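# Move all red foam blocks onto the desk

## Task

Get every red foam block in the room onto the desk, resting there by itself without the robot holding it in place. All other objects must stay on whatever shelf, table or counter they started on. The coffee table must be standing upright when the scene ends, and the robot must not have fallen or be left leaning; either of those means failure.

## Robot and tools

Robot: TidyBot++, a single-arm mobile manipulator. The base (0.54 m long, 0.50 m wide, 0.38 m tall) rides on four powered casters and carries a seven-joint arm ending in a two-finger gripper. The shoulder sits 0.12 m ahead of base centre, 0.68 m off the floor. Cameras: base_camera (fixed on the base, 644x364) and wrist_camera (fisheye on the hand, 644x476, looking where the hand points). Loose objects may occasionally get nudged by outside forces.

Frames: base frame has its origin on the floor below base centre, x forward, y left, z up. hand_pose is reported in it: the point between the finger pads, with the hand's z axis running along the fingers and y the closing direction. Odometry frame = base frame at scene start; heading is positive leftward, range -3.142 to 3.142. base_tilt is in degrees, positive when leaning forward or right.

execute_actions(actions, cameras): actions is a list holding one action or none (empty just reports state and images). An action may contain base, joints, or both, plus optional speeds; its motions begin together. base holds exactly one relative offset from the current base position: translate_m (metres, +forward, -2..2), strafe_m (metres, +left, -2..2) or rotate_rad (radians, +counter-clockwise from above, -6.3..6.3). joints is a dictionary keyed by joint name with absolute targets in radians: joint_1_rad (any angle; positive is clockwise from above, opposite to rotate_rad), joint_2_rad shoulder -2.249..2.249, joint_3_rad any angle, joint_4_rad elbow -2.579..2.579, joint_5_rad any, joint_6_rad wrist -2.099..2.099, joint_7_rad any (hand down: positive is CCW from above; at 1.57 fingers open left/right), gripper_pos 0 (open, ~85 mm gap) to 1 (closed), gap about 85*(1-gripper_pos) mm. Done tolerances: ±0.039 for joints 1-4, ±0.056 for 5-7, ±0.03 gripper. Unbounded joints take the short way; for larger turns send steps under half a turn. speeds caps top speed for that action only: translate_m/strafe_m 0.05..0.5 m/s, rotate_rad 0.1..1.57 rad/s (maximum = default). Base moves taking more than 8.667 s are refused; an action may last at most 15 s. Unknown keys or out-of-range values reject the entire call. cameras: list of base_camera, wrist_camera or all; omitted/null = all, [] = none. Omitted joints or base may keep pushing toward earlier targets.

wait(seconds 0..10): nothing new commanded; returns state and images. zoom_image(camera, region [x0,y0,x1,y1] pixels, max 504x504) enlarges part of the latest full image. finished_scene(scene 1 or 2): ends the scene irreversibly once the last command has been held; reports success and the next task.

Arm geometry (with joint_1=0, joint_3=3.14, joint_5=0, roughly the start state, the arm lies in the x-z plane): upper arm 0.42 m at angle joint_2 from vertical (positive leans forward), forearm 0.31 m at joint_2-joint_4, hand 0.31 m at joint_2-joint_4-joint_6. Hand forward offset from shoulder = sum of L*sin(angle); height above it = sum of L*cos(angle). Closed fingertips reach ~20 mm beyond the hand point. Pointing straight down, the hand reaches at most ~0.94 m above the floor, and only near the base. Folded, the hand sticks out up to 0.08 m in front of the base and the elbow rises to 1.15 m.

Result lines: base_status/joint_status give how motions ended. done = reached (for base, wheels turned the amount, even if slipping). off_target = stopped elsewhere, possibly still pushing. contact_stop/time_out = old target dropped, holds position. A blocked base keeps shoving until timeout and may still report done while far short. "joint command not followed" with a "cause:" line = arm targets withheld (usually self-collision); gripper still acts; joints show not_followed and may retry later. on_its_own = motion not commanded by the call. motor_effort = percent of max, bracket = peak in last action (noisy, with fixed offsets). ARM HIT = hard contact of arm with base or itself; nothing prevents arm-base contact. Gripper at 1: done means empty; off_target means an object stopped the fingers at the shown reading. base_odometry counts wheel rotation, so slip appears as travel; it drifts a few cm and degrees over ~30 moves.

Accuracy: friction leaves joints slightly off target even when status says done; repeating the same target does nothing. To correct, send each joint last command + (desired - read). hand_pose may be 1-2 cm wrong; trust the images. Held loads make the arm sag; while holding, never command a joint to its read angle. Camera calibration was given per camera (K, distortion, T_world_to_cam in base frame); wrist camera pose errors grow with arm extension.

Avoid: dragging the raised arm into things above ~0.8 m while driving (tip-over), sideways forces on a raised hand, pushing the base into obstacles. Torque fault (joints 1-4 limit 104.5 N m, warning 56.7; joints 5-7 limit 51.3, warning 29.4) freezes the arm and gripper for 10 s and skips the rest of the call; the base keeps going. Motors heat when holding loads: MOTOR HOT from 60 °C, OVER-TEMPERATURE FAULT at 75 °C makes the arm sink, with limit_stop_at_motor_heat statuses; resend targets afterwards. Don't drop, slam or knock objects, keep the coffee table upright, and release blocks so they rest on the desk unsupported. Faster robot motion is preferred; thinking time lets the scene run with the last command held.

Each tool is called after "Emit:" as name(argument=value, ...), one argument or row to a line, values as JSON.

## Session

Emit:
execute_actions(
  actions=[
    {"joints":{"joint_2_rad":-0.5,"joint_4_rad":-1.3,"joint_6_rad":-1.3,"joint_3_rad":3.14,"joint_5_rad":0,"joint_7_rad":1.57}},
  ],
)

Scene clock: 2.50 s.
base_odometry: x=+0.000 y=+0.000 heading=+0.000 (m, m, rad; odometry frame)
base_tilt: forward=-0.7 right=-0.2 (deg)
base_status: not commanded
joint_positions: joint_1_rad=+0.018 joint_2_rad=-0.492 joint_3_rad=+3.131 joint_4_rad=-1.322 joint_5_rad=+0.017 joint_6_rad=-1.262 joint_7_rad=+1.591 gripper_pos=+0.000
joint_status: all done
motor_effort: joint_1_rad=+1(1) joint_2_rad=+0(6) joint_3_rad=+1(1) joint_4_rad=+19(23) joint_5_rad=-1(1) joint_6_rad=+7(7) joint_7_rad=+1(1) (%)
hand_pose: x=+0.4219 y=-0.0039 z=+1.1100 quat_wxyz=(+0.018, +0.865, +0.005, +0.501) (m; base frame)
pictures: base_camera, wrist_camera
camera_calibration (this result's frames):
wrist_camera: T_world_to_cam=[[-0.0204083, -0.996084, 0.0860253, -0.0982341], [-0.486042, -0.0653069, -0.871492, 1.23386], [0.873697, -0.0595975, -0.482805, 0.296665], [0, 0, 0, 1]] pos_world=[0.338505, 0.000410316, 1.22698]
Images, in order (width x height): base_camera 644x364, wrist_camera 644x476.

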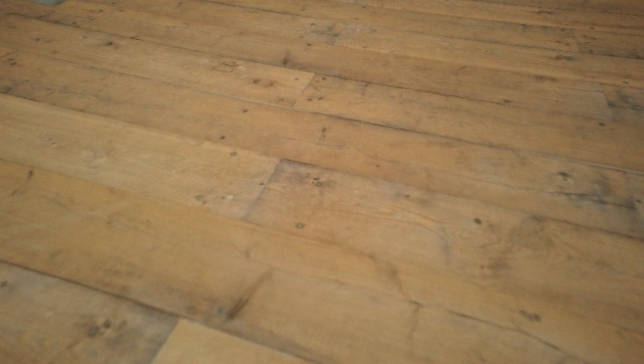

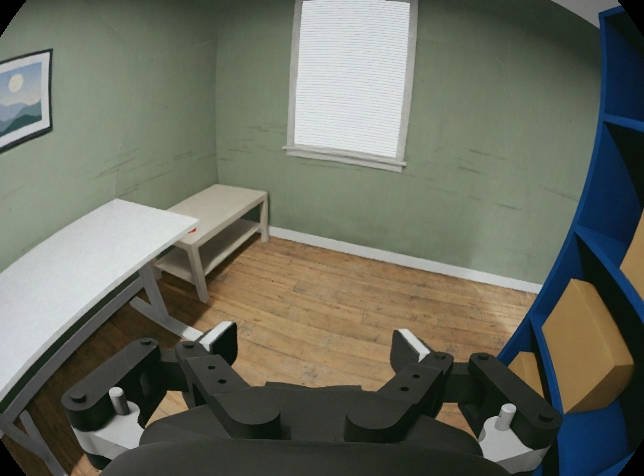

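Emit:
execute_actions(
  actions=[
    {"base":{"rotate_rad":1.27},"joints":{"joint_1_rad":2.9}},
  ],
)

Emit:
execute_actions(
  actions=[
    {"base":{"strafe_m":-1.45},"joints":{"joint_1_rad":0,"joint_2_rad":0.2,"joint_4_rad":-2.3,"joint_6_rad":0.3}},
  ],
)

Scene clock: 11.70 s.
base_odometry: x=+0.000 y=+0.000 heading=+1.269 (m, m, rad; odometry frame)
base_tilt: forward=-0.6 right=-0.2 (deg)
base_status: done
joint_positions: joint_1_rad=+2.884 joint_2_rad=-0.492 joint_3_rad=+3.131 joint_4_rad=-1.322 joint_5_rad=+0.017 joint_6_rad=-1.262 joint_7_rad=+1.591 gripper_pos=+0.000
joint_status: all done
motor_effort: joint_1_rad=+1(1) joint_2_rad=+0(1) joint_3_rad=+1(3) joint_4_rad=+19(20) joint_5_rad=-1(0) joint_6_rad=+7(8) joint_7_rad=+1(1) (%)
hand_pose: x=-0.1736 y=-0.0785 z=+1.1099 quat_wxyz=(+0.499, +0.123, -0.856, +0.051) (m; base frame)
pictures: base_camera, wrist_camera
camera_calibration (this result's frames):
wrist_camera: T_world_to_cam=[[-0.250928, 0.964178, 0.0859963, -0.0707653], [0.450157, 0.194877, -0.871425, 1.12237], [-0.856968, -0.179953, -0.482932, 0.502777], [0, 0, 0, 1]] pos_world=[-0.0921345, -0.0600169, 1.22695]
Images, in order (width x height): base_camera 644x364, wrist_camera 644x476.

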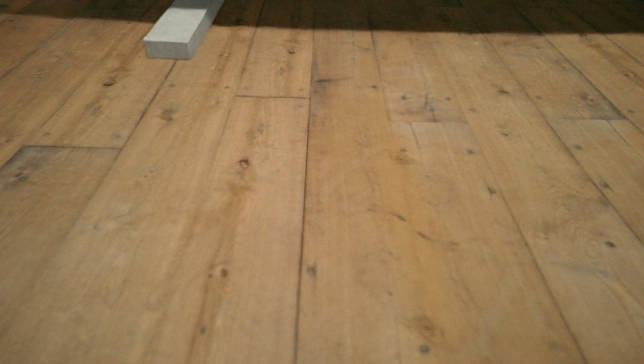

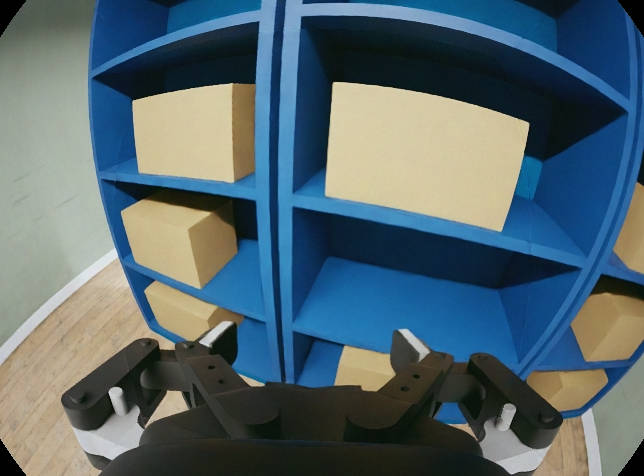

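Scene clock: 16.10 s.
base_odometry: x=+1.385 y=-0.429 heading=+1.270 (m, m, rad; odometry frame)
base_tilt: forward=-0.6 right=-0.2 (deg)
base_status: done
joint_positions: joint_1_rad=+0.016 joint_2_rad=+0.189 joint_3_rad=+3.132 joint_4_rad=-2.273 joint_5_rad=+0.017 joint_6_rad=+0.262 joint_7_rad=+1.590 gripper_pos=+0.000
joint_status: all done
motor_effort: joint_1_rad=+1(1) joint_2_rad=-23(23) joint_3_rad=+1(2) joint_4_rad=+17(24) joint_5_rad=-1(2) joint_6_rad=+7(7) joint_7_rad=+2(1) (%)
hand_pose: x=+0.6471 y=-0.0005 z=+0.6674 quat_wxyz=(+0.007, +0.891, +0.014, +0.454) (m; base frame)
pictures: base_camera, wrist_camera
camera_calibration (this result's frames):
wrist_camera: T_world_to_cam=[[0.0135775, -0.996962, 0.0767023, -0.067941], [-0.575805, -0.0705095, -0.814541, 0.977847], [0.817475, -0.0331061, -0.575012, -0.0155952], [0, 0, 0, 1]] pos_world=[0.57672, 0.00069664, 0.792741]
Images, in order (width x height): base_camera 644x364, wrist_camera 644x476.

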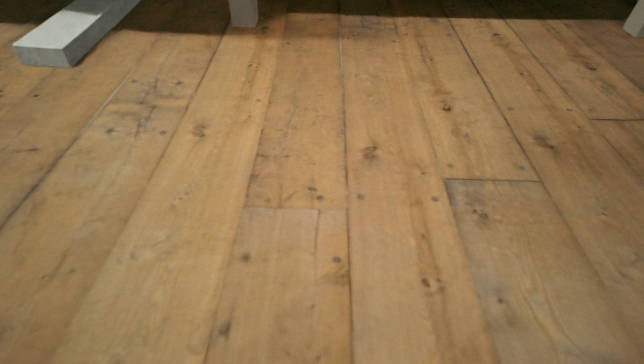

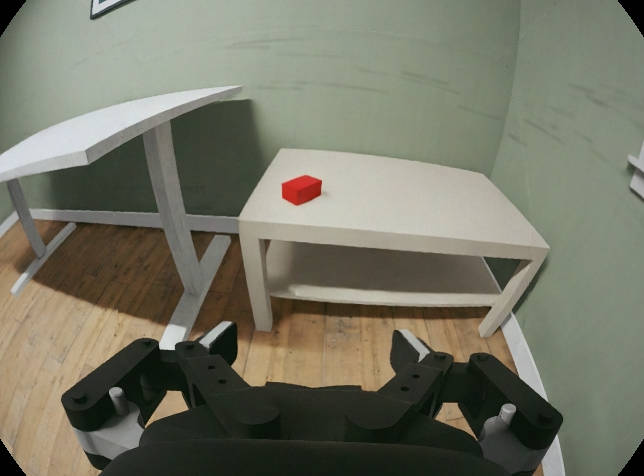

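Emit:
execute_actions(
  actions=[
    {"base":{"translate_m":0.65},"joints":{"joint_1_rad":-0.1,"joint_2_rad":0.55,"joint_4_rad":-1.44,"joint_6_rad":-1.17,"joint_7_rad":0.6}},
  ],
)

Scene clock: 19.70 s.
base_odometry: x=+1.578 y=+0.192 heading=+1.270 (m, m, rad; odometry frame)
base_tilt: forward=-0.6 right=-0.2 (deg)
base_status: done
joint_positions: joint_1_rad=-0.081 joint_2_rad=+0.545 joint_3_rad=+3.132 joint_4_rad=-1.461 joint_5_rad=+0.017 joint_6_rad=-1.133 joint_7_rad=+0.618 gripper_pos=+0.000
joint_status: all done
motor_effort: joint_1_rad=+1(1) joint_2_rad=-36(37) joint_3_rad=+0(0) joint_4_rad=+17(19) joint_5_rad=+0(1) joint_6_rad=-1(7) joint_7_rad=+1(2) (%)
hand_pose: x=+0.6210 y=+0.0421 z=+0.5979 quat_wxyz=(+0.004, +0.910, -0.415, +0.004) (m; base frame)
pictures: base_camera, wrist_camera
camera_calibration (this result's frames):
wrist_camera: T_world_to_cam=[[-0.72878, -0.683618, 0.0393172, 0.450362], [-0.684634, 0.728505, -0.0235921, 0.470363], [-0.0125148, -0.0441114, -0.998948, 0.736534], [0, 0, 0, 1]] pos_world=[0.659459, -0.00229645, 0.729149]
Images, in order (width x height): base_camera 644x364, wrist_camera 644x476.

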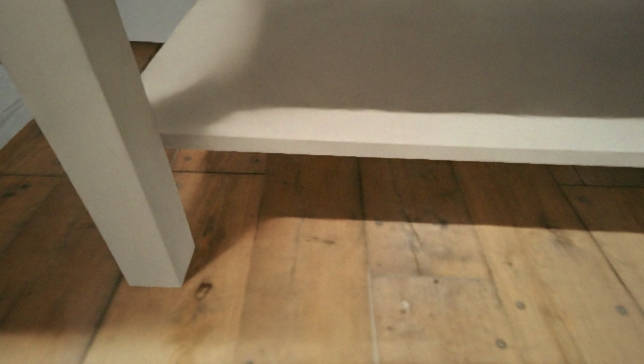

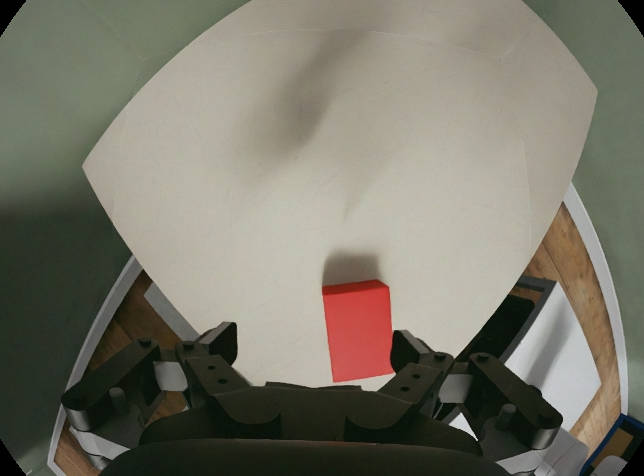

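Emit:
execute_actions(
  actions=[
    {"base":{"translate_m":-0.02},"joints":{"joint_1_rad":-0.035,"joint_2_rad":0.58,"joint_4_rad":-1.68,"joint_6_rad":-0.87,"joint_7_rad":0.78}},
  ],
  cameras=["wrist_camera"],
)

Emit:
execute_actions(
  actions=[
    {"joints":{"joint_2_rad":0.665,"joint_4_rad":-1.725,"joint_6_rad":-0.74}},
  ],
  cameras=["wrist_camera"],
)

Scene clock: 22.73 s.
base_odometry: x=+1.572 y=+0.173 heading=+1.270 (m, m, rad; odometry frame)
base_tilt: forward=-0.6 right=-0.2 (deg)
base_status: done
joint_positions: joint_1_rad=-0.050 joint_2_rad=+0.576 joint_3_rad=+3.132 joint_4_rad=-1.659 joint_5_rad=+0.017 joint_6_rad=-0.906 joint_7_rad=+0.761 gripper_pos=+0.000
joint_status: all done
motor_effort: joint_1_rad=+1(2) joint_2_rad=-35(37) joint_3_rad=+0(1) joint_4_rad=+14(17) joint_5_rad=-1(0) joint_6_rad=-1(1) joint_7_rad=+1(1) (%)
hand_pose: x=+0.5949 y=+0.0255 z=+0.5294 quat_wxyz=(+0.004, +0.932, -0.362, +0.002) (m; base frame)
pictures: wrist_camera
camera_calibration (this result's frames):
wrist_camera: T_world_to_cam=[[-0.645521, -0.762644, 0.0409458, 0.374333], [-0.763652, 0.645342, -0.0192046, 0.509671], [-0.0117778, -0.0436653, -0.998977, 0.666623], [0, 0, 0, 1]] pos_world=[0.638703, -0.0143211, 0.660401]
Images, in order (width x height): wrist_camera 644x476.

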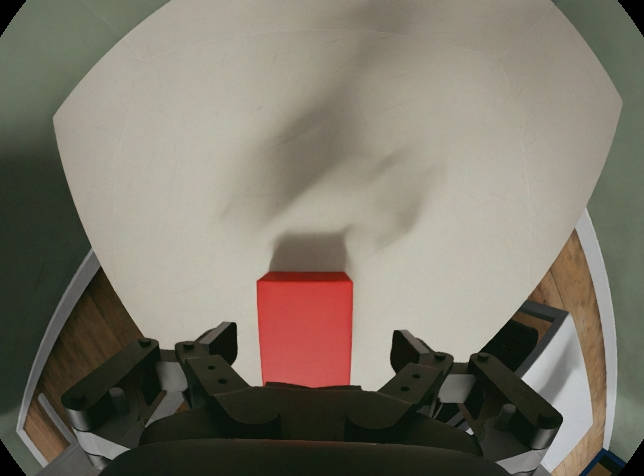

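Scene clock: 23.67 s.
base_odometry: x=+1.572 y=+0.173 heading=+1.270 (m, m, rad; odometry frame)
base_tilt: forward=-0.6 right=-0.2 (deg)
base_status: not commanded
joint_positions: joint_1_rad=-0.050 joint_2_rad=+0.668 joint_3_rad=+3.132 joint_4_rad=-1.703 joint_5_rad=+0.017 joint_6_rad=-0.774 joint_7_rad=+0.761 gripper_pos=+0.000
joint_status: all done
motor_effort: joint_1_rad=+1(1) joint_2_rad=-36(39) joint_3_rad=+0(0) joint_4_rad=+13(15) joint_5_rad=-1(1) joint_6_rad=-1(1) joint_7_rad=+2(1) (%)
hand_pose: x=+0.5968 y=+0.0263 z=+0.4756 quat_wxyz=(+0.003, +0.932, -0.362, +0.000) (m; base frame)
pictures: wrist_camera
camera_calibration (this result's frames):
wrist_camera: T_world_to_cam=[[-0.644496, -0.763508, 0.0410032, 0.377789], [-0.764474, 0.644459, -0.0158616, 0.508562], [-0.0143145, -0.0415685, -0.999033, 0.614386], [0, 0, 0, 1]] pos_world=[0.64106, -0.0137635, 0.606368]
Images, in order (width x height): wrist_camera 644x476.

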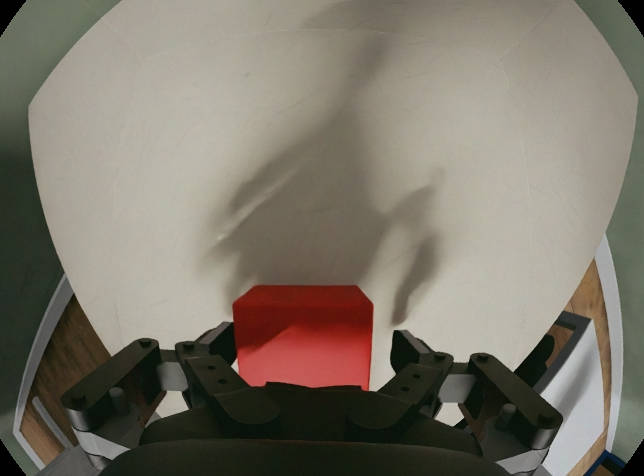

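Emit:
execute_actions(
  actions=[
    {"joints":{"gripper_pos":1}},
  ],
  cameras=[],
)

Emit:
execute_actions(
  actions=[
    {"joints":{"joint_2_rad":0.3,"joint_4_rad":-0.85,"joint_6_rad":-1.7}},
  ],
  cameras=[],
)

Emit:
execute_actions(
  actions=[
    {"joints":{"joint_1_rad":-1.0}},
  ],
  cameras=["wrist_camera"],
)

Emit:
execute_actions(
  actions=[
    {"joints":{"joint_2_rad":0.59}},
  ],
  cameras=["wrist_camera"],
)

Scene clock: 26.63 s.
base_odometry: x=+1.572 y=+0.173 heading=+1.270 (m, m, rad; odometry frame)
base_tilt: forward=-0.6 right=-0.2 (deg)
base_status: not commanded
joint_positions: joint_1_rad=-0.050 joint_2_rad=+0.664 joint_3_rad=+3.132 joint_4_rad=-1.703 joint_5_rad=+0.017 joint_6_rad=-0.773 joint_7_rad=+0.761 gripper_pos=+0.375
joint_status: gripper_pos off_target (ended at +0.375, target +1.000)
motor_effort: joint_1_rad=+1(1) joint_2_rad=-37(38) joint_3_rad=+0(0) joint_4_rad=+14(14) joint_5_rad=+0(1) joint_6_rad=-1(2) joint_7_rad=+1(1) (%)
hand_pose: x=+0.5976 y=+0.0264 z=+0.4773 quat_wxyz=(+0.003, +0.932, -0.362, +0.002) (m; base frame)
pictures: none
No camera images: the call's "cameras" was empty. Leave "cameras" out to get every camera's image.

Scene clock: 28.80 s.
base_odometry: x=+1.572 y=+0.173 heading=+1.270 (m, m, rad; odometry frame)
base_tilt: forward=-0.6 right=-0.1 (deg)
base_status: not commanded
joint_positions: joint_1_rad=-0.050 joint_2_rad=+0.303 joint_3_rad=+3.132 joint_4_rad=-0.874 joint_5_rad=+0.017 joint_6_rad=-1.666 joint_7_rad=+0.761 gripper_pos=+0.375
joint_status: all done
motor_effort: joint_1_rad=+1(1) joint_2_rad=-31(40) joint_3_rad=+0(0) joint_4_rad=+20(21) joint_5_rad=-1(1) joint_6_rad=+2(1) joint_7_rad=+2(1) (%)
hand_pose: x=+0.6260 y=+0.0253 z=+0.9066 quat_wxyz=(-0.056, +0.919, -0.365, +0.138) (m; base frame)
pictures: none
No camera images: the call's "cameras" was empty. Leave "cameras" out to get every camera's image.

Scene clock: 31.03 s.
base_odometry: x=+1.572 y=+0.173 heading=+1.270 (m, m, rad; odometry frame)
base_tilt: forward=-0.6 right=-0.2 (deg)
base_status: not commanded
joint_positions: joint_1_rad=-0.989 joint_2_rad=+0.303 joint_3_rad=+3.132 joint_4_rad=-0.874 joint_5_rad=+0.017 joint_6_rad=-1.666 joint_7_rad=+0.761 gripper_pos=+0.375
joint_status: all done
motor_effort: joint_1_rad=+1(0) joint_2_rad=-30(31) joint_3_rad=+1(1) joint_4_rad=+19(20) joint_5_rad=+0(0) joint_6_rad=+2(2) joint_7_rad=+1(1) (%)
hand_pose: x=+0.3980 y=+0.4240 z=+0.9066 quat_wxyz=(-0.113, +0.985, +0.091, +0.098) (m; base frame)
pictures: wrist_camera
camera_calibration (this result's frames):
wrist_camera: T_world_to_cam=[[0.231726, -0.959094, -0.162612, 0.454421], [-0.953437, -0.190751, -0.233608, 0.73387], [0.193033, 0.209174, -0.958637, 0.833175], [0, 0, 0, 1]] pos_world=[0.433567, 0.40154, 1.04404]
Images, in order (width x height): wrist_camera 644x476.

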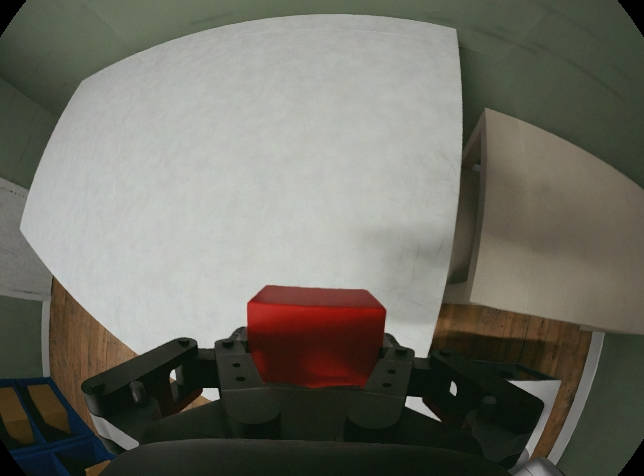

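Scene clock: 32.53 s.
base_odometry: x=+1.572 y=+0.173 heading=+1.270 (m, m, rad; odometry frame)
base_tilt: forward=-0.6 right=-0.3 (deg)
base_status: not commanded
joint_positions: joint_1_rad=-0.989 joint_2_rad=+0.592 joint_3_rad=+3.132 joint_4_rad=-0.866 joint_5_rad=+0.017 joint_6_rad=-1.669 joint_7_rad=+0.761 gripper_pos=+0.375
joint_status: all done
motor_effort: joint_1_rad=+0(1) joint_2_rad=-40(45) joint_3_rad=+0(0) joint_4_rad=+19(21) joint_5_rad=-1(0) joint_6_rad=-1(3) joint_7_rad=+1(1) (%)
hand_pose: x=+0.4223 y=+0.4609 z=+0.7552 quat_wxyz=(-0.002, +0.996, +0.092, +0.009) (m; base frame)
pictures: wrist_camera
camera_calibration (this result's frames):
wrist_camera: T_world_to_cam=[[0.221447, -0.974626, 0.0326546, 0.32355], [-0.974387, -0.222488, -0.032705, 0.600404], [0.0391404, -0.0245758, -0.998931, 0.878829], [0, 0, 0, 1]] pos_world=[0.478979, 0.470521, 0.886961]
Images, in order (width x height): wrist_camera 644x476.

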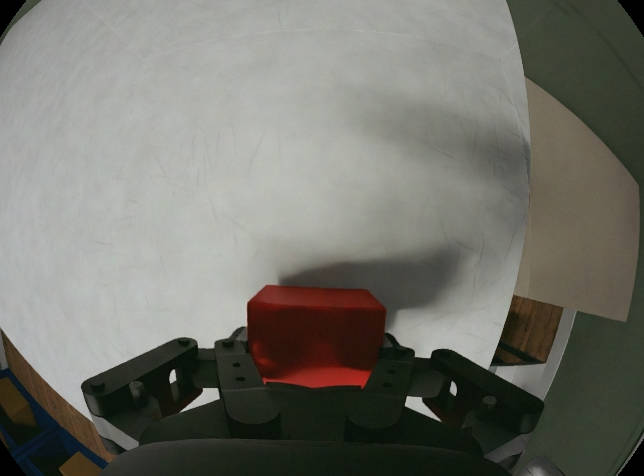

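Emit:
execute_actions(
  actions=[
    {"joints":{"joint_2_rad":0.62}},
  ],
  cameras=[],
)

Emit:
execute_actions(
  actions=[
    {"joints":{"gripper_pos":0}},
  ],
  cameras=[],
)

Emit:
execute_actions(
  actions=[
    {"joints":{"joint_2_rad":0.25}},
  ],
  cameras=["wrist_camera"],
)

Emit:
execute_actions(
  actions=[
    {"base":{"strafe_m":-0.27},"joints":{"joint_1_rad":-3.0,"joint_2_rad":-0.3,"joint_4_rad":-0.5,"joint_6_rad":-1.9,"joint_7_rad":1.57}},
  ],
)

Scene clock: 35.13 s.
base_odometry: x=+1.572 y=+0.173 heading=+1.270 (m, m, rad; odometry frame)
base_tilt: forward=-0.6 right=-0.2 (deg)
base_status: not commanded
joint_positions: joint_1_rad=-0.989 joint_2_rad=+0.607 joint_3_rad=+3.132 joint_4_rad=-0.865 joint_5_rad=+0.017 joint_6_rad=-1.669 joint_7_rad=+0.761 gripper_pos=+0.375
joint_status: all done
motor_effort: joint_1_rad=+0(0) joint_2_rad=-37(41) joint_3_rad=+0(1) joint_4_rad=+17(19) joint_5_rad=-1(1) joint_6_rad=-1(1) joint_7_rad=+1(1) (%)
hand_pose: x=+0.4229 y=+0.4618 z=+0.7473 quat_wxyz=(+0.003, +0.996, +0.093, +0.005) (m; base frame)
pictures: none
No camera images: the call's "cameras" was empty. Leave "cameras" out to get every camera's image.

Scene clock: 36.23 s.
base_odometry: x=+1.572 y=+0.173 heading=+1.270 (m, m, rad; odometry frame)
base_tilt: forward=-0.5 right=-0.2 (deg)
base_status: not commanded
joint_positions: joint_1_rad=-0.989 joint_2_rad=+0.612 joint_3_rad=+3.132 joint_4_rad=-0.865 joint_5_rad=+0.017 joint_6_rad=-1.669 joint_7_rad=+0.761 gripper_pos=+0.000
joint_status: all done
motor_effort: joint_1_rad=+1(0) joint_2_rad=-40(41) joint_3_rad=+0(0) joint_4_rad=+19(19) joint_5_rad=-1(1) joint_6_rad=-1(1) joint_7_rad=+1(1) (%)
hand_pose: x=+0.4231 y=+0.4621 z=+0.7446 quat_wxyz=(+0.005, +0.996, +0.093, +0.003) (m; base frame)
pictures: none
No camera images: the call's "cameras" was empty. Leave "cameras" out to get every camera's image.

Scene clock: 38.03 s.
base_odometry: x=+1.572 y=+0.173 heading=+1.270 (m, m, rad; odometry frame)
base_tilt: forward=-0.6 right=-0.2 (deg)
base_status: not commanded
joint_positions: joint_1_rad=-0.989 joint_2_rad=+0.246 joint_3_rad=+3.132 joint_4_rad=-0.864 joint_5_rad=+0.017 joint_6_rad=-1.669 joint_7_rad=+0.761 gripper_pos=+0.000
joint_status: all done
motor_effort: joint_1_rad=+1(1) joint_2_rad=-28(43) joint_3_rad=+0(0) joint_4_rad=+19(20) joint_5_rad=-1(0) joint_6_rad=+2(3) joint_7_rad=+2(1) (%)
hand_pose: x=+0.3907 y=+0.4129 z=+0.9387 quat_wxyz=(-0.137, +0.979, +0.090, +0.117) (m; base frame)
pictures: wrist_camera
camera_calibration (this result's frames):
wrist_camera: T_world_to_cam=[[0.238024, -0.94941, -0.204855, 0.483811], [-0.944617, -0.177225, -0.276208, 0.763175], [0.225929, 0.259253, -0.939012, 0.815737], [0, 0, 0, 1]] pos_world=[0.421451, 0.383107, 1.07589]
Images, in order (width x height): wrist_camera 644x476.

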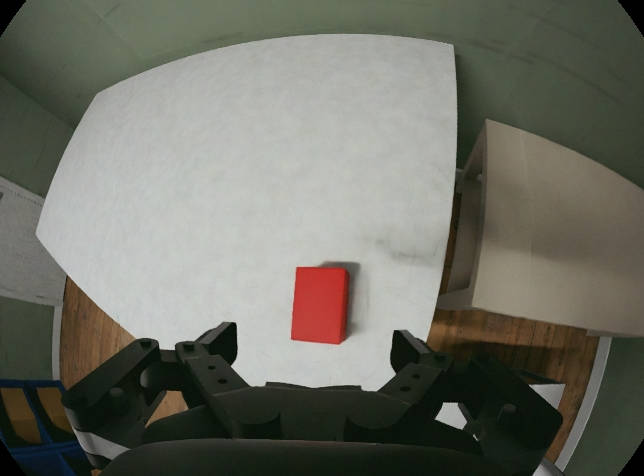

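Scene clock: 41.13 s.
base_odometry: x=+1.830 y=+0.093 heading=+1.270 (m, m, rad; odometry frame)
base_tilt: forward=-0.6 right=-0.1 (deg)
base_status: done
joint_positions: joint_1_rad=-2.983 joint_2_rad=-0.293 joint_3_rad=+3.132 joint_4_rad=-0.526 joint_5_rad=+0.017 joint_6_rad=-1.862 joint_7_rad=+1.550 gripper_pos=+0.000
joint_status: all done
motor_effort: joint_1_rad=+1(2) joint_2_rad=+2(31) joint_3_rad=+1(3) joint_4_rad=+10(20) joint_5_rad=-1(0) joint_6_rad=+7(8) joint_7_rad=+1(2) (%)
hand_pose: x=-0.0986 y=+0.0349 z=+1.2347 quat_wxyz=(-0.498, +0.079, +0.863, +0.039) (m; base frame)
pictures: base_camera, wrist_camera
camera_calibration (this result's frames):
wrist_camera: T_world_to_cam=[[0.185503, 0.981825, 0.0400944, -0.0729909], [0.486006, -0.0562088, -0.872146, 1.1884], [-0.854042, 0.181272, -0.4876, 0.641135], [0, 0, 0, 1]] pos_world=[-0.0164742, 0.0222434, 1.352]
Images, in order (width x height): base_camera 644x364, wrist_camera 644x476.

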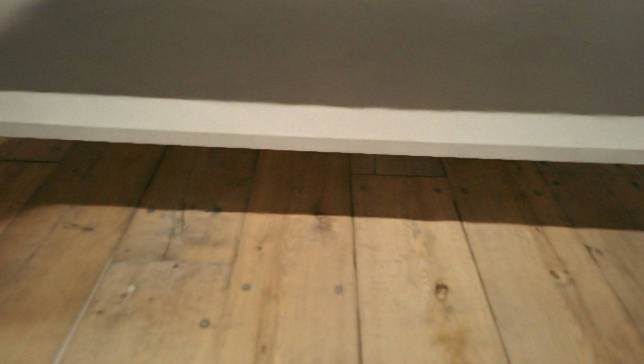

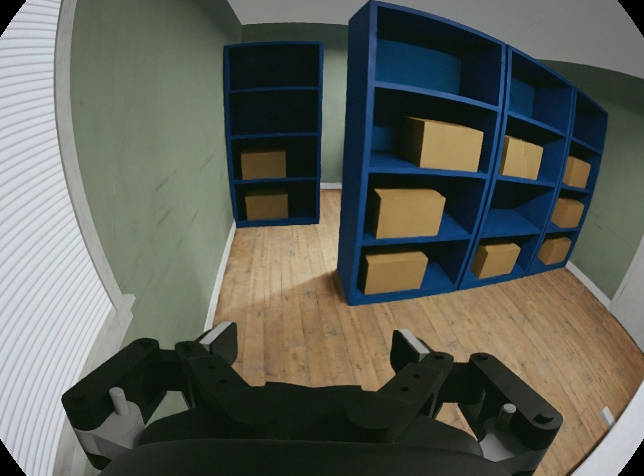

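Emit:
execute_actions(
  actions=[
    {"base":{"translate_m":-2},"joints":{"joint_1_rad":-2.2}},
  ],
)

Scene clock: 47.03 s.
base_odometry: x=+1.239 y=-1.818 heading=+1.270 (m, m, rad; odometry frame)
base_tilt: forward=-0.6 right=-0.2 (deg)
base_status: done
joint_positions: joint_1_rad=-2.217 joint_2_rad=-0.300 joint_3_rad=+3.132 joint_4_rad=-0.522 joint_5_rad=+0.017 joint_6_rad=-1.864 joint_7_rad=+1.550 gripper_pos=+0.000
joint_status: all done
motor_effort: joint_1_rad=+1(1) joint_2_rad=+2(6) joint_3_rad=+1(2) joint_4_rad=+10(10) joint_5_rad=-1(0) joint_6_rad=+8(8) joint_7_rad=+1(1) (%)
hand_pose: x=-0.0106 y=+0.1722 z=+1.2370 quat_wxyz=(-0.451, +0.395, +0.769, +0.224) (m; base frame)
pictures: base_camera, wrist_camera
camera_calibration (this result's frames):
wrist_camera: T_world_to_cam=[[0.814888, 0.578251, 0.0397913, -0.147667], [0.306328, -0.371371, -0.876497, 1.21311], [-0.492058, 0.726436, -0.47976, 0.592772], [0, 0, 0, 1]] pos_world=[0.0404032, 0.10529, 1.35355]
Images, in order (width x height): base_camera 644x364, wrist_camera 644x476.

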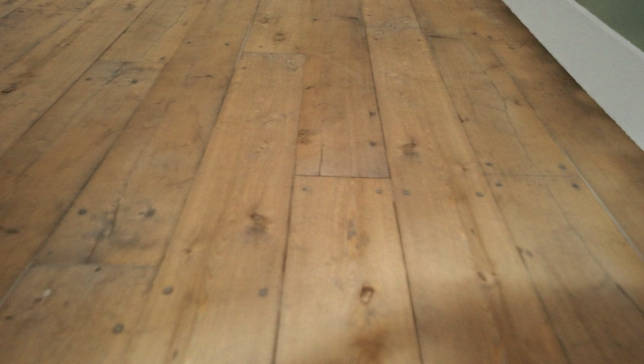

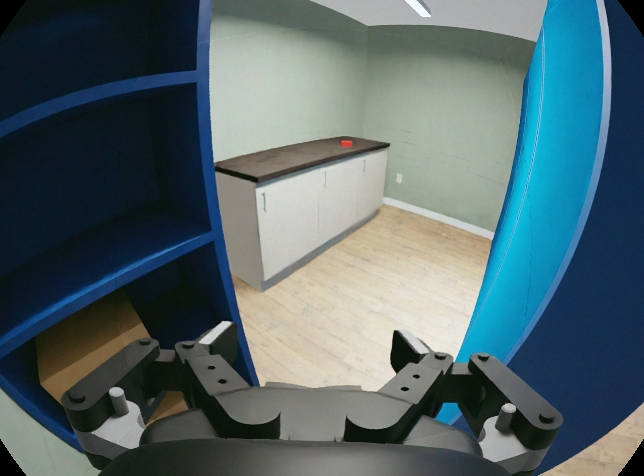

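Emit:
execute_actions(
  actions=[
    {"base":{"translate_m":-0.13},"joints":{"joint_1_rad":-1.57,"joint_2_rad":0.3}},
  ],
)

Emit:
execute_actions(
  actions=[
    {"base":{"strafe_m":2},"joints":{"joint_2_rad":-0.3}},
  ],
  cameras=[],
)

Emit:
execute_actions(
  actions=[
    {"base":{"rotate_rad":3.14},"joints":{"joint_1_rad":0}},
  ],
)

Scene clock: 51.30 s.
base_odometry: x=+1.200 y=-1.942 heading=+1.270 (m, m, rad; odometry frame)
base_tilt: forward=-0.6 right=-0.2 (deg)
base_status: done
joint_positions: joint_1_rad=-1.581 joint_2_rad=+0.304 joint_3_rad=+3.132 joint_4_rad=-0.515 joint_5_rad=+0.017 joint_6_rad=-1.864 joint_7_rad=+1.550 gripper_pos=+0.000
joint_status: all done
motor_effort: joint_1_rad=+1(3) joint_2_rad=-27(31) joint_3_rad=+0(3) joint_4_rad=+17(18) joint_5_rad=-1(1) joint_6_rad=+3(7) joint_7_rad=+1(2) (%)
hand_pose: x=+0.1142 y=+0.4930 z=+1.0189 quat_wxyz=(-0.160, +0.692, +0.685, +0.162) (m; base frame)
pictures: base_camera, wrist_camera
camera_calibration (this result's frames):
wrist_camera: T_world_to_cam=[[0.998761, 0.00875725, 0.048994, -0.175753], [0.0300908, -0.890356, -0.454269, 0.960042], [0.039644, 0.455181, -0.889516, 0.807027], [0, 0, 0, 1]] pos_world=[0.114653, 0.488976, 1.16259]
Images, in order (width x height): base_camera 644x364, wrist_camera 644x476.

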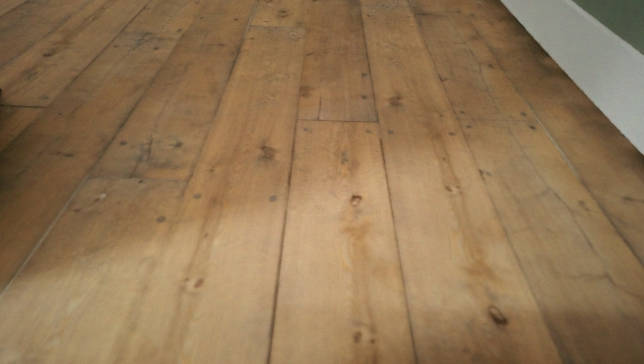

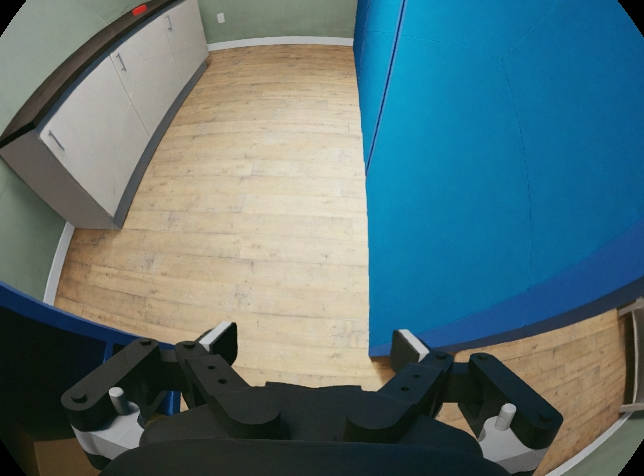

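Scene clock: 56.80 s.
base_odometry: x=-0.710 y=-1.351 heading=+1.271 (m, m, rad; odometry frame)
base_tilt: forward=-0.6 right=-0.2 (deg)
base_status: done
joint_positions: joint_1_rad=-1.581 joint_2_rad=-0.296 joint_3_rad=+3.132 joint_4_rad=-0.512 joint_5_rad=+0.017 joint_6_rad=-1.865 joint_7_rad=+1.550 gripper_pos=+0.000
joint_status: all done
motor_effort: joint_1_rad=+1(0) joint_2_rad=+2(28) joint_3_rad=+1(0) joint_4_rad=+9(17) joint_5_rad=-1(1) joint_6_rad=+7(7) joint_7_rad=+1(2) (%)
hand_pose: x=+0.1170 y=+0.2161 z=+1.2391 quat_wxyz=(-0.360, +0.614, +0.606, +0.355) (m; base frame)
pictures: none
No camera images: the call's "cameras" was empty. Leave "cameras" out to get every camera's image.

Scene clock: 60.10 s.
base_odometry: x=-0.710 y=-1.351 heading=-1.873 (m, m, rad; odometry frame)
base_tilt: forward=-0.6 right=-0.2 (deg)
base_status: done
joint_positions: joint_1_rad=-0.017 joint_2_rad=-0.297 joint_3_rad=+3.132 joint_4_rad=-0.512 joint_5_rad=+0.017 joint_6_rad=-1.865 joint_7_rad=+1.550 gripper_pos=+0.000
joint_status: all done
motor_effort: joint_1_rad=+1(1) joint_2_rad=+2(4) joint_3_rad=+1(2) joint_4_rad=+10(10) joint_5_rad=-1(0) joint_6_rad=+7(8) joint_7_rad=+1(2) (%)
hand_pose: x=+0.3347 y=+0.0035 z=+1.2392 quat_wxyz=(-0.005, +0.863, -0.003, +0.506) (m; base frame)
pictures: base_camera, wrist_camera
camera_calibration (this result's frames):
wrist_camera: T_world_to_cam=[[-0.0116015, -0.999151, 0.0395427, -0.0490564], [-0.475951, -0.0292605, -0.878985, 1.31036], [0.879395, -0.0290179, -0.475207, 0.424304], [0, 0, 0, 1]] pos_world=[0.249968, 0.00163972, 1.35536]
Images, in order (width x height): base_camera 644x364, wrist_camera 644x476.

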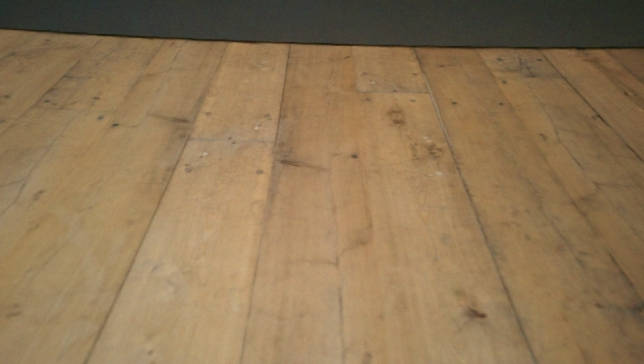

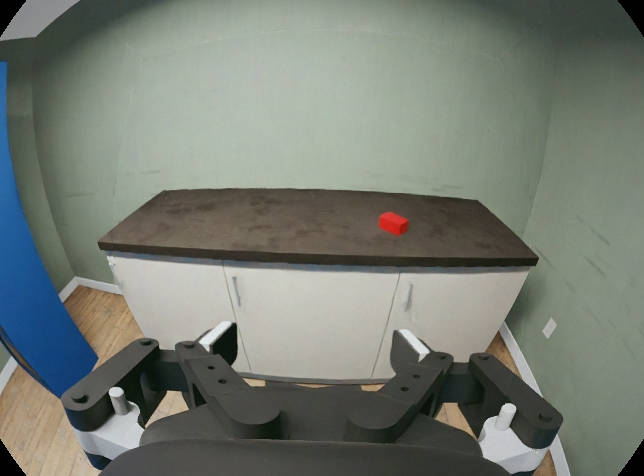

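Emit:
execute_actions(
  actions=[
    {"base":{"translate_m":0.63}},
  ],
  cameras=[],
)

Emit:
execute_actions(
  actions=[
    {"base":{"strafe_m":-0.66},"joints":{"joint_1_rad":-0.67,"joint_2_rad":0.3,"joint_6_rad":-1.75}},
  ],
)

Scene clock: 64.97 s.
base_odometry: x=-0.897 y=-1.952 heading=-1.873 (m, m, rad; odometry frame)
base_tilt: forward=-0.6 right=-0.2 (deg)
base_status: done
joint_positions: joint_1_rad=-0.017 joint_2_rad=-0.296 joint_3_rad=+3.132 joint_4_rad=-0.512 joint_5_rad=+0.017 joint_6_rad=-1.865 joint_7_rad=+1.550 gripper_pos=+0.000
joint_status: not commanded
motor_effort: joint_1_rad=+1(1) joint_2_rad=+2(7) joint_3_rad=+1(1) joint_4_rad=+10(11) joint_5_rad=-1(1) joint_6_rad=+7(7) joint_7_rad=+1(1) (%)
hand_pose: x=+0.3350 y=+0.0035 z=+1.2391 quat_wxyz=(-0.005, +0.863, -0.003, +0.506) (m; base frame)
pictures: none
No camera images: the call's "cameras" was empty. Leave "cameras" out to get every camera's image.

Scene clock: 67.67 s.
base_odometry: x=-1.528 y=-1.756 heading=-1.872 (m, m, rad; odometry frame)
base_tilt: forward=-0.6 right=-0.2 (deg)
base_status: done
joint_positions: joint_1_rad=-0.654 joint_2_rad=+0.297 joint_3_rad=+3.132 joint_4_rad=-0.512 joint_5_rad=+0.017 joint_6_rad=-1.788 joint_7_rad=+1.550 gripper_pos=+0.000
joint_status: all done
motor_effort: joint_1_rad=+1(2) joint_2_rad=-27(31) joint_3_rad=+1(3) joint_4_rad=+17(18) joint_5_rad=-1(0) joint_6_rad=+4(7) joint_7_rad=+1(2) (%)
hand_pose: x=+0.5250 y=+0.3114 z=+1.0351 quat_wxyz=(-0.084, +0.915, +0.300, +0.256) (m; base frame)
pictures: base_camera, wrist_camera
camera_calibration (this result's frames):
wrist_camera: T_world_to_cam=[[0.604181, -0.79535, 0.048819, -0.127534], [-0.659401, -0.533425, -0.529762, 1.12232], [0.447388, 0.287881, -0.84674, 0.681547], [0, 0, 0, 1]] pos_world=[0.512199, 0.301037, 1.17788]
Images, in order (width x height): base_camera 644x364, wrist_camera 644x476.

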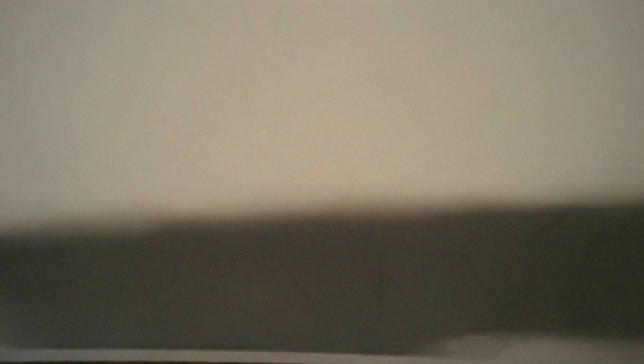

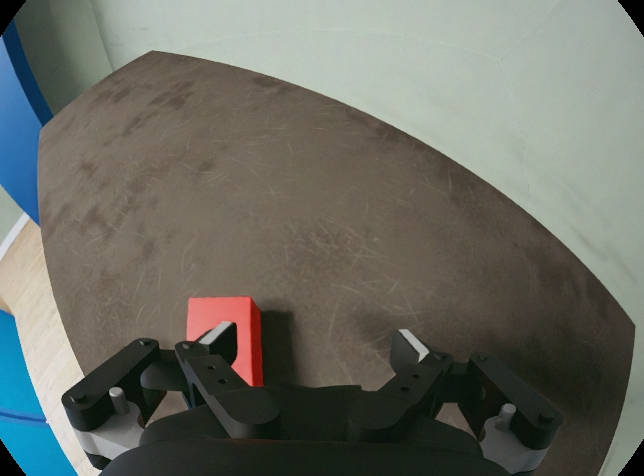

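Emit:
execute_actions(
  actions=[
    {"joints":{"joint_1_rad":-0.83,"joint_2_rad":0.36,"joint_6_rad":-1.9,"joint_7_rad":1.62}},
  ],
  cameras=["wrist_camera"],
)

Scene clock: 70.03 s.
base_odometry: x=-1.528 y=-1.756 heading=-1.872 (m, m, rad; odometry frame)
base_tilt: forward=-0.6 right=-0.2 (deg)
base_status: not commanded
joint_positions: joint_1_rad=-0.823 joint_2_rad=+0.358 joint_3_rad=+3.132 joint_4_rad=-0.512 joint_5_rad=+0.017 joint_6_rad=-1.865 joint_7_rad=+1.600 gripper_pos=+0.000
joint_status: all done
motor_effort: joint_1_rad=+1(2) joint_2_rad=-30(31) joint_3_rad=+0(0) joint_4_rad=+17(18) joint_5_rad=-1(0) joint_6_rad=+3(4) joint_7_rad=+2(0) (%)
hand_pose: x=+0.4664 y=+0.3742 z=+0.9928 quat_wxyz=(-0.073, +0.892, +0.405, +0.188) (m; base frame)
pictures: wrist_camera
camera_calibration (this result's frames):
wrist_camera: T_world_to_cam=[[0.762421, -0.643436, 0.0685866, -0.190424], [-0.567603, -0.715904, -0.406582, 0.997996], [0.310711, 0.271056, -0.911036, 0.787799], [0, 0, 0, 1]] pos_world=[0.466871, 0.378405, 1.13654]
Images, in order (width x height): wrist_camera 644x476.

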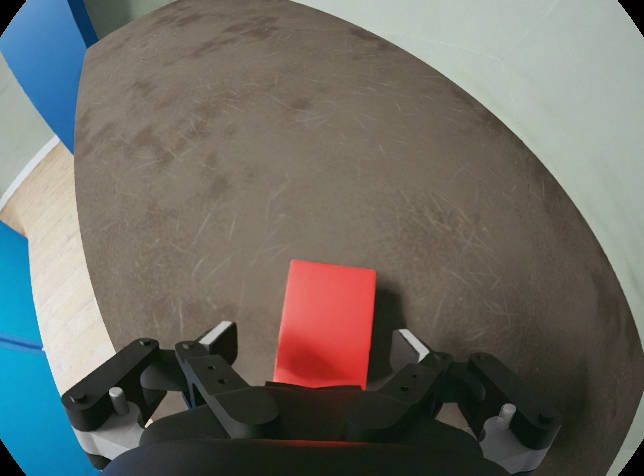

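Emit:
execute_actions(
  actions=[
    {"joints":{"joint_1_rad":-0.79,"joint_2_rad":0.475,"joint_7_rad":1.47}},
  ],
  cameras=["wrist_camera"],
)

Emit:
execute_actions(
  actions=[
    {"joints":{"gripper_pos":1}},
  ],
  cameras=[],
)

Emit:
execute_actions(
  actions=[
    {"joints":{"joint_2_rad":-0.2}},
  ],
  cameras=["wrist_camera"],
)

Scene clock: 73.03 s.
base_odometry: x=-1.527 y=-1.756 heading=-1.872 (m, m, rad; odometry frame)
base_tilt: forward=-0.6 right=-0.2 (deg)
base_status: not commanded
joint_positions: joint_1_rad=-0.805 joint_2_rad=+0.480 joint_3_rad=+3.132 joint_4_rad=-0.512 joint_5_rad=+0.017 joint_6_rad=-1.865 joint_7_rad=+1.487 gripper_pos=+0.000
joint_status: all done
motor_effort: joint_1_rad=+1(1) joint_2_rad=-35(38) joint_3_rad=+0(0) joint_4_rad=+18(20) joint_5_rad=-1(1) joint_6_rad=+2(3) joint_7_rad=+2(2) (%)
hand_pose: x=+0.4969 y=+0.3924 z=+0.9281 quat_wxyz=(-0.056, +0.926, +0.349, +0.130) (m; base frame)
pictures: wrist_camera
camera_calibration (this result's frames):
wrist_camera: T_world_to_cam=[[0.681872, -0.730832, 0.0305851, -0.0878862], [-0.692745, -0.658631, -0.293785, 0.937041], [0.234852, 0.179136, -0.955382, 0.829376], [0, 0, 0, 1]] pos_world=[0.514277, 0.404362, 1.07035]
Images, in order (width x height): wrist_camera 644x476.

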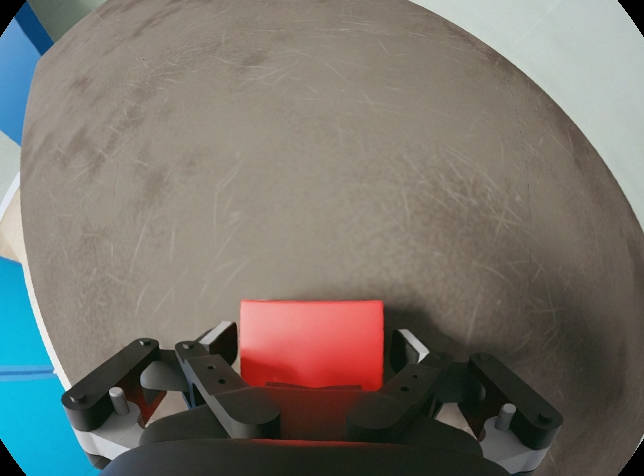

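Scene clock: 74.13 s.
base_odometry: x=-1.527 y=-1.756 heading=-1.872 (m, m, rad; odometry frame)
base_tilt: forward=-0.6 right=-0.2 (deg)
base_status: not commanded
joint_positions: joint_1_rad=-0.803 joint_2_rad=+0.474 joint_3_rad=+3.132 joint_4_rad=-0.510 joint_5_rad=+0.017 joint_6_rad=-1.865 joint_7_rad=+1.487 gripper_pos=+0.385
joint_status: gripper_pos off_target (ended at +0.385, target +1.000)
motor_effort: joint_1_rad=+1(1) joint_2_rad=-34(36) joint_3_rad=+0(2) joint_4_rad=+18(19) joint_5_rad=-1(4) joint_6_rad=+1(2) joint_7_rad=+2(1) (%)
hand_pose: x=+0.4964 y=+0.3909 z=+0.9325 quat_wxyz=(-0.058, +0.926, +0.348, +0.134) (m; base frame)
pictures: none
No camera images: the call's "cameras" was empty. Leave "cameras" out to get every camera's image.

Scene clock: 76.27 s.
base_odometry: x=-1.527 y=-1.756 heading=-1.872 (m, m, rad; odometry frame)
base_tilt: forward=-0.6 right=-0.2 (deg)
base_status: not commanded
joint_positions: joint_1_rad=-0.803 joint_2_rad=-0.204 joint_3_rad=+3.132 joint_4_rad=-0.510 joint_5_rad=+0.017 joint_6_rad=-1.865 joint_7_rad=+1.487 gripper_pos=+0.385
joint_status: all done
motor_effort: joint_1_rad=+1(1) joint_2_rad=-2(38) joint_3_rad=+1(0) joint_4_rad=+11(19) joint_5_rad=-1(1) joint_6_rad=+7(8) joint_7_rad=+1(2) (%)
hand_pose: x=+0.3042 y=+0.1917 z=+1.2176 quat_wxyz=(-0.196, +0.829, +0.310, +0.423) (m; base frame)
pictures: wrist_camera
camera_calibration (this result's frames):
wrist_camera: T_world_to_cam=[[0.675943, -0.73688, -0.0103985, -0.0591752], [-0.414555, -0.368531, -0.832063, 1.27156], [0.609299, 0.566738, -0.554583, 0.510941], [0, 0, 0, 1]] pos_world=[0.255814, 0.135434, 1.34076]
Images, in order (width x height): wrist_camera 644x476.

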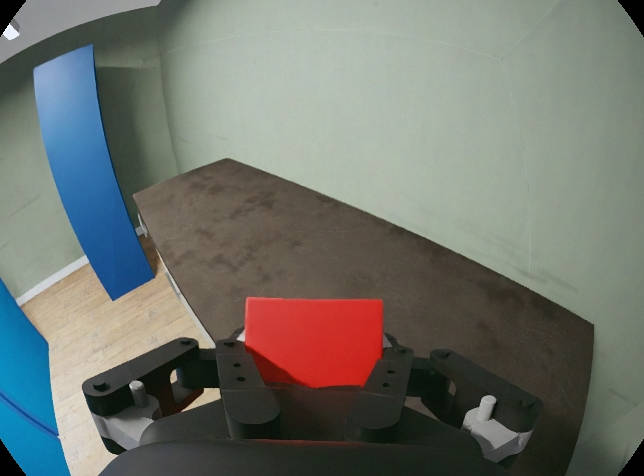

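Emit:
execute_actions(
  actions=[
    {"base":{"translate_m":-0.5},"joints":{"joint_1_rad":-1.57,"joint_2_rad":0}},
  ],
  cameras=[],
)

Emit:
execute_actions(
  actions=[
    {"base":{"rotate_rad":1.6},"joints":{"joint_1_rad":0}},
  ],
  cameras=[],
)

Emit:
execute_actions(
  actions=[
    {"base":{"translate_m":1.7}},
  ],
)

Scene clock: 80.40 s.
base_odometry: x=-1.379 y=-1.279 heading=-1.872 (m, m, rad; odometry frame)
base_tilt: forward=-0.6 right=-0.2 (deg)
base_status: done
joint_positions: joint_1_rad=-1.558 joint_2_rad=-0.008 joint_3_rad=+3.132 joint_4_rad=-0.510 joint_5_rad=+0.017 joint_6_rad=-1.865 joint_7_rad=+1.487 gripper_pos=+0.385
joint_status: all done
motor_effort: joint_1_rad=+1(1) joint_2_rad=-12(13) joint_3_rad=+1(2) joint_4_rad=+14(14) joint_5_rad=-1(0) joint_6_rad=+6(7) joint_7_rad=+1(1) (%)
hand_pose: x=+0.1239 y=+0.3656 z=+1.1555 quat_wxyz=(-0.273, +0.686, +0.622, +0.261) (m; base frame)
pictures: none
No camera images: the call's "cameras" was empty. Leave "cameras" out to get every camera's image.

Scene clock: 83.20 s.
base_odometry: x=-1.379 y=-1.279 heading=-0.273 (m, m, rad; odometry frame)
base_tilt: forward=-0.6 right=-0.2 (deg)
base_status: done
joint_positions: joint_1_rad=-0.015 joint_2_rad=-0.001 joint_3_rad=+3.132 joint_4_rad=-0.510 joint_5_rad=+0.017 joint_6_rad=-1.865 joint_7_rad=+1.487 gripper_pos=+0.385
joint_status: all done
motor_effort: joint_1_rad=+1(2) joint_2_rad=-13(15) joint_3_rad=+1(2) joint_4_rad=+14(15) joint_5_rad=-1(0) joint_6_rad=+5(6) joint_7_rad=+2(1) (%)
hand_pose: x=+0.4877 y=+0.0055 z=+1.1531 quat_wxyz=(-0.014, +0.927, -0.033, +0.374) (m; base frame)
pictures: none
No camera images: the call's "cameras" was empty. Leave "cameras" out to get every camera's image.

Scene clock: 88.07 s.
base_odometry: x=+0.259 y=-1.735 heading=-0.272 (m, m, rad; odometry frame)
base_tilt: forward=-0.6 right=-0.2 (deg)
base_status: done
joint_positions: joint_1_rad=-0.015 joint_2_rad=+0.005 joint_3_rad=+3.132 joint_4_rad=-0.510 joint_5_rad=+0.017 joint_6_rad=-1.866 joint_7_rad=+1.487 gripper_pos=+0.385
joint_status: not commanded
motor_effort: joint_1_rad=+1(0) joint_2_rad=-13(17) joint_3_rad=+0(1) joint_4_rad=+14(15) joint_5_rad=-1(1) joint_6_rad=+5(5) joint_7_rad=+1(1) (%)
hand_pose: x=+0.4903 y=+0.0055 z=+1.1505 quat_wxyz=(-0.014, +0.928, -0.033, +0.371) (m; base frame)
pictures: base_camera, wrist_camera
camera_calibration (this result's frames):
wrist_camera: T_world_to_cam=[[-0.0465038, -0.998915, 0.00254208, 0.0179183], [-0.714933, 0.0315056, -0.698483, 1.21568], [0.697645, -0.0342995, -0.715622, 0.611076], [0, 0, 0, 1]] pos_world=[0.443647, 0.000557776, 1.28638]
Images, in order (width x height): base_camera 644x364, wrist_camera 644x476.

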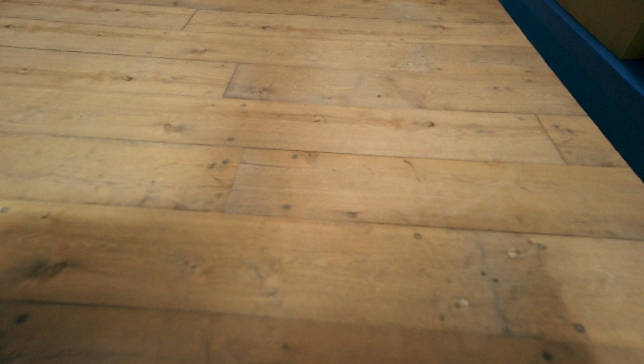

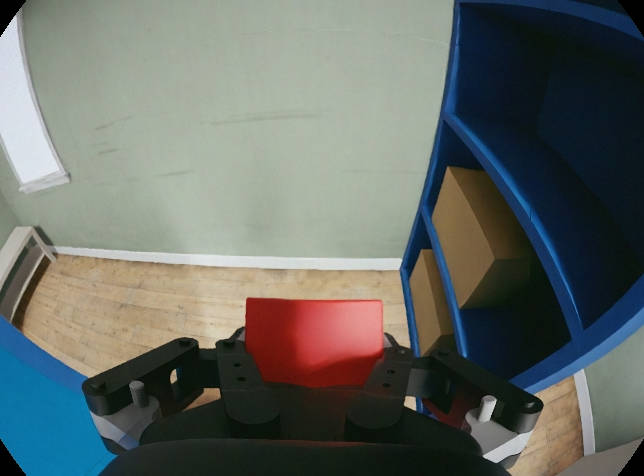

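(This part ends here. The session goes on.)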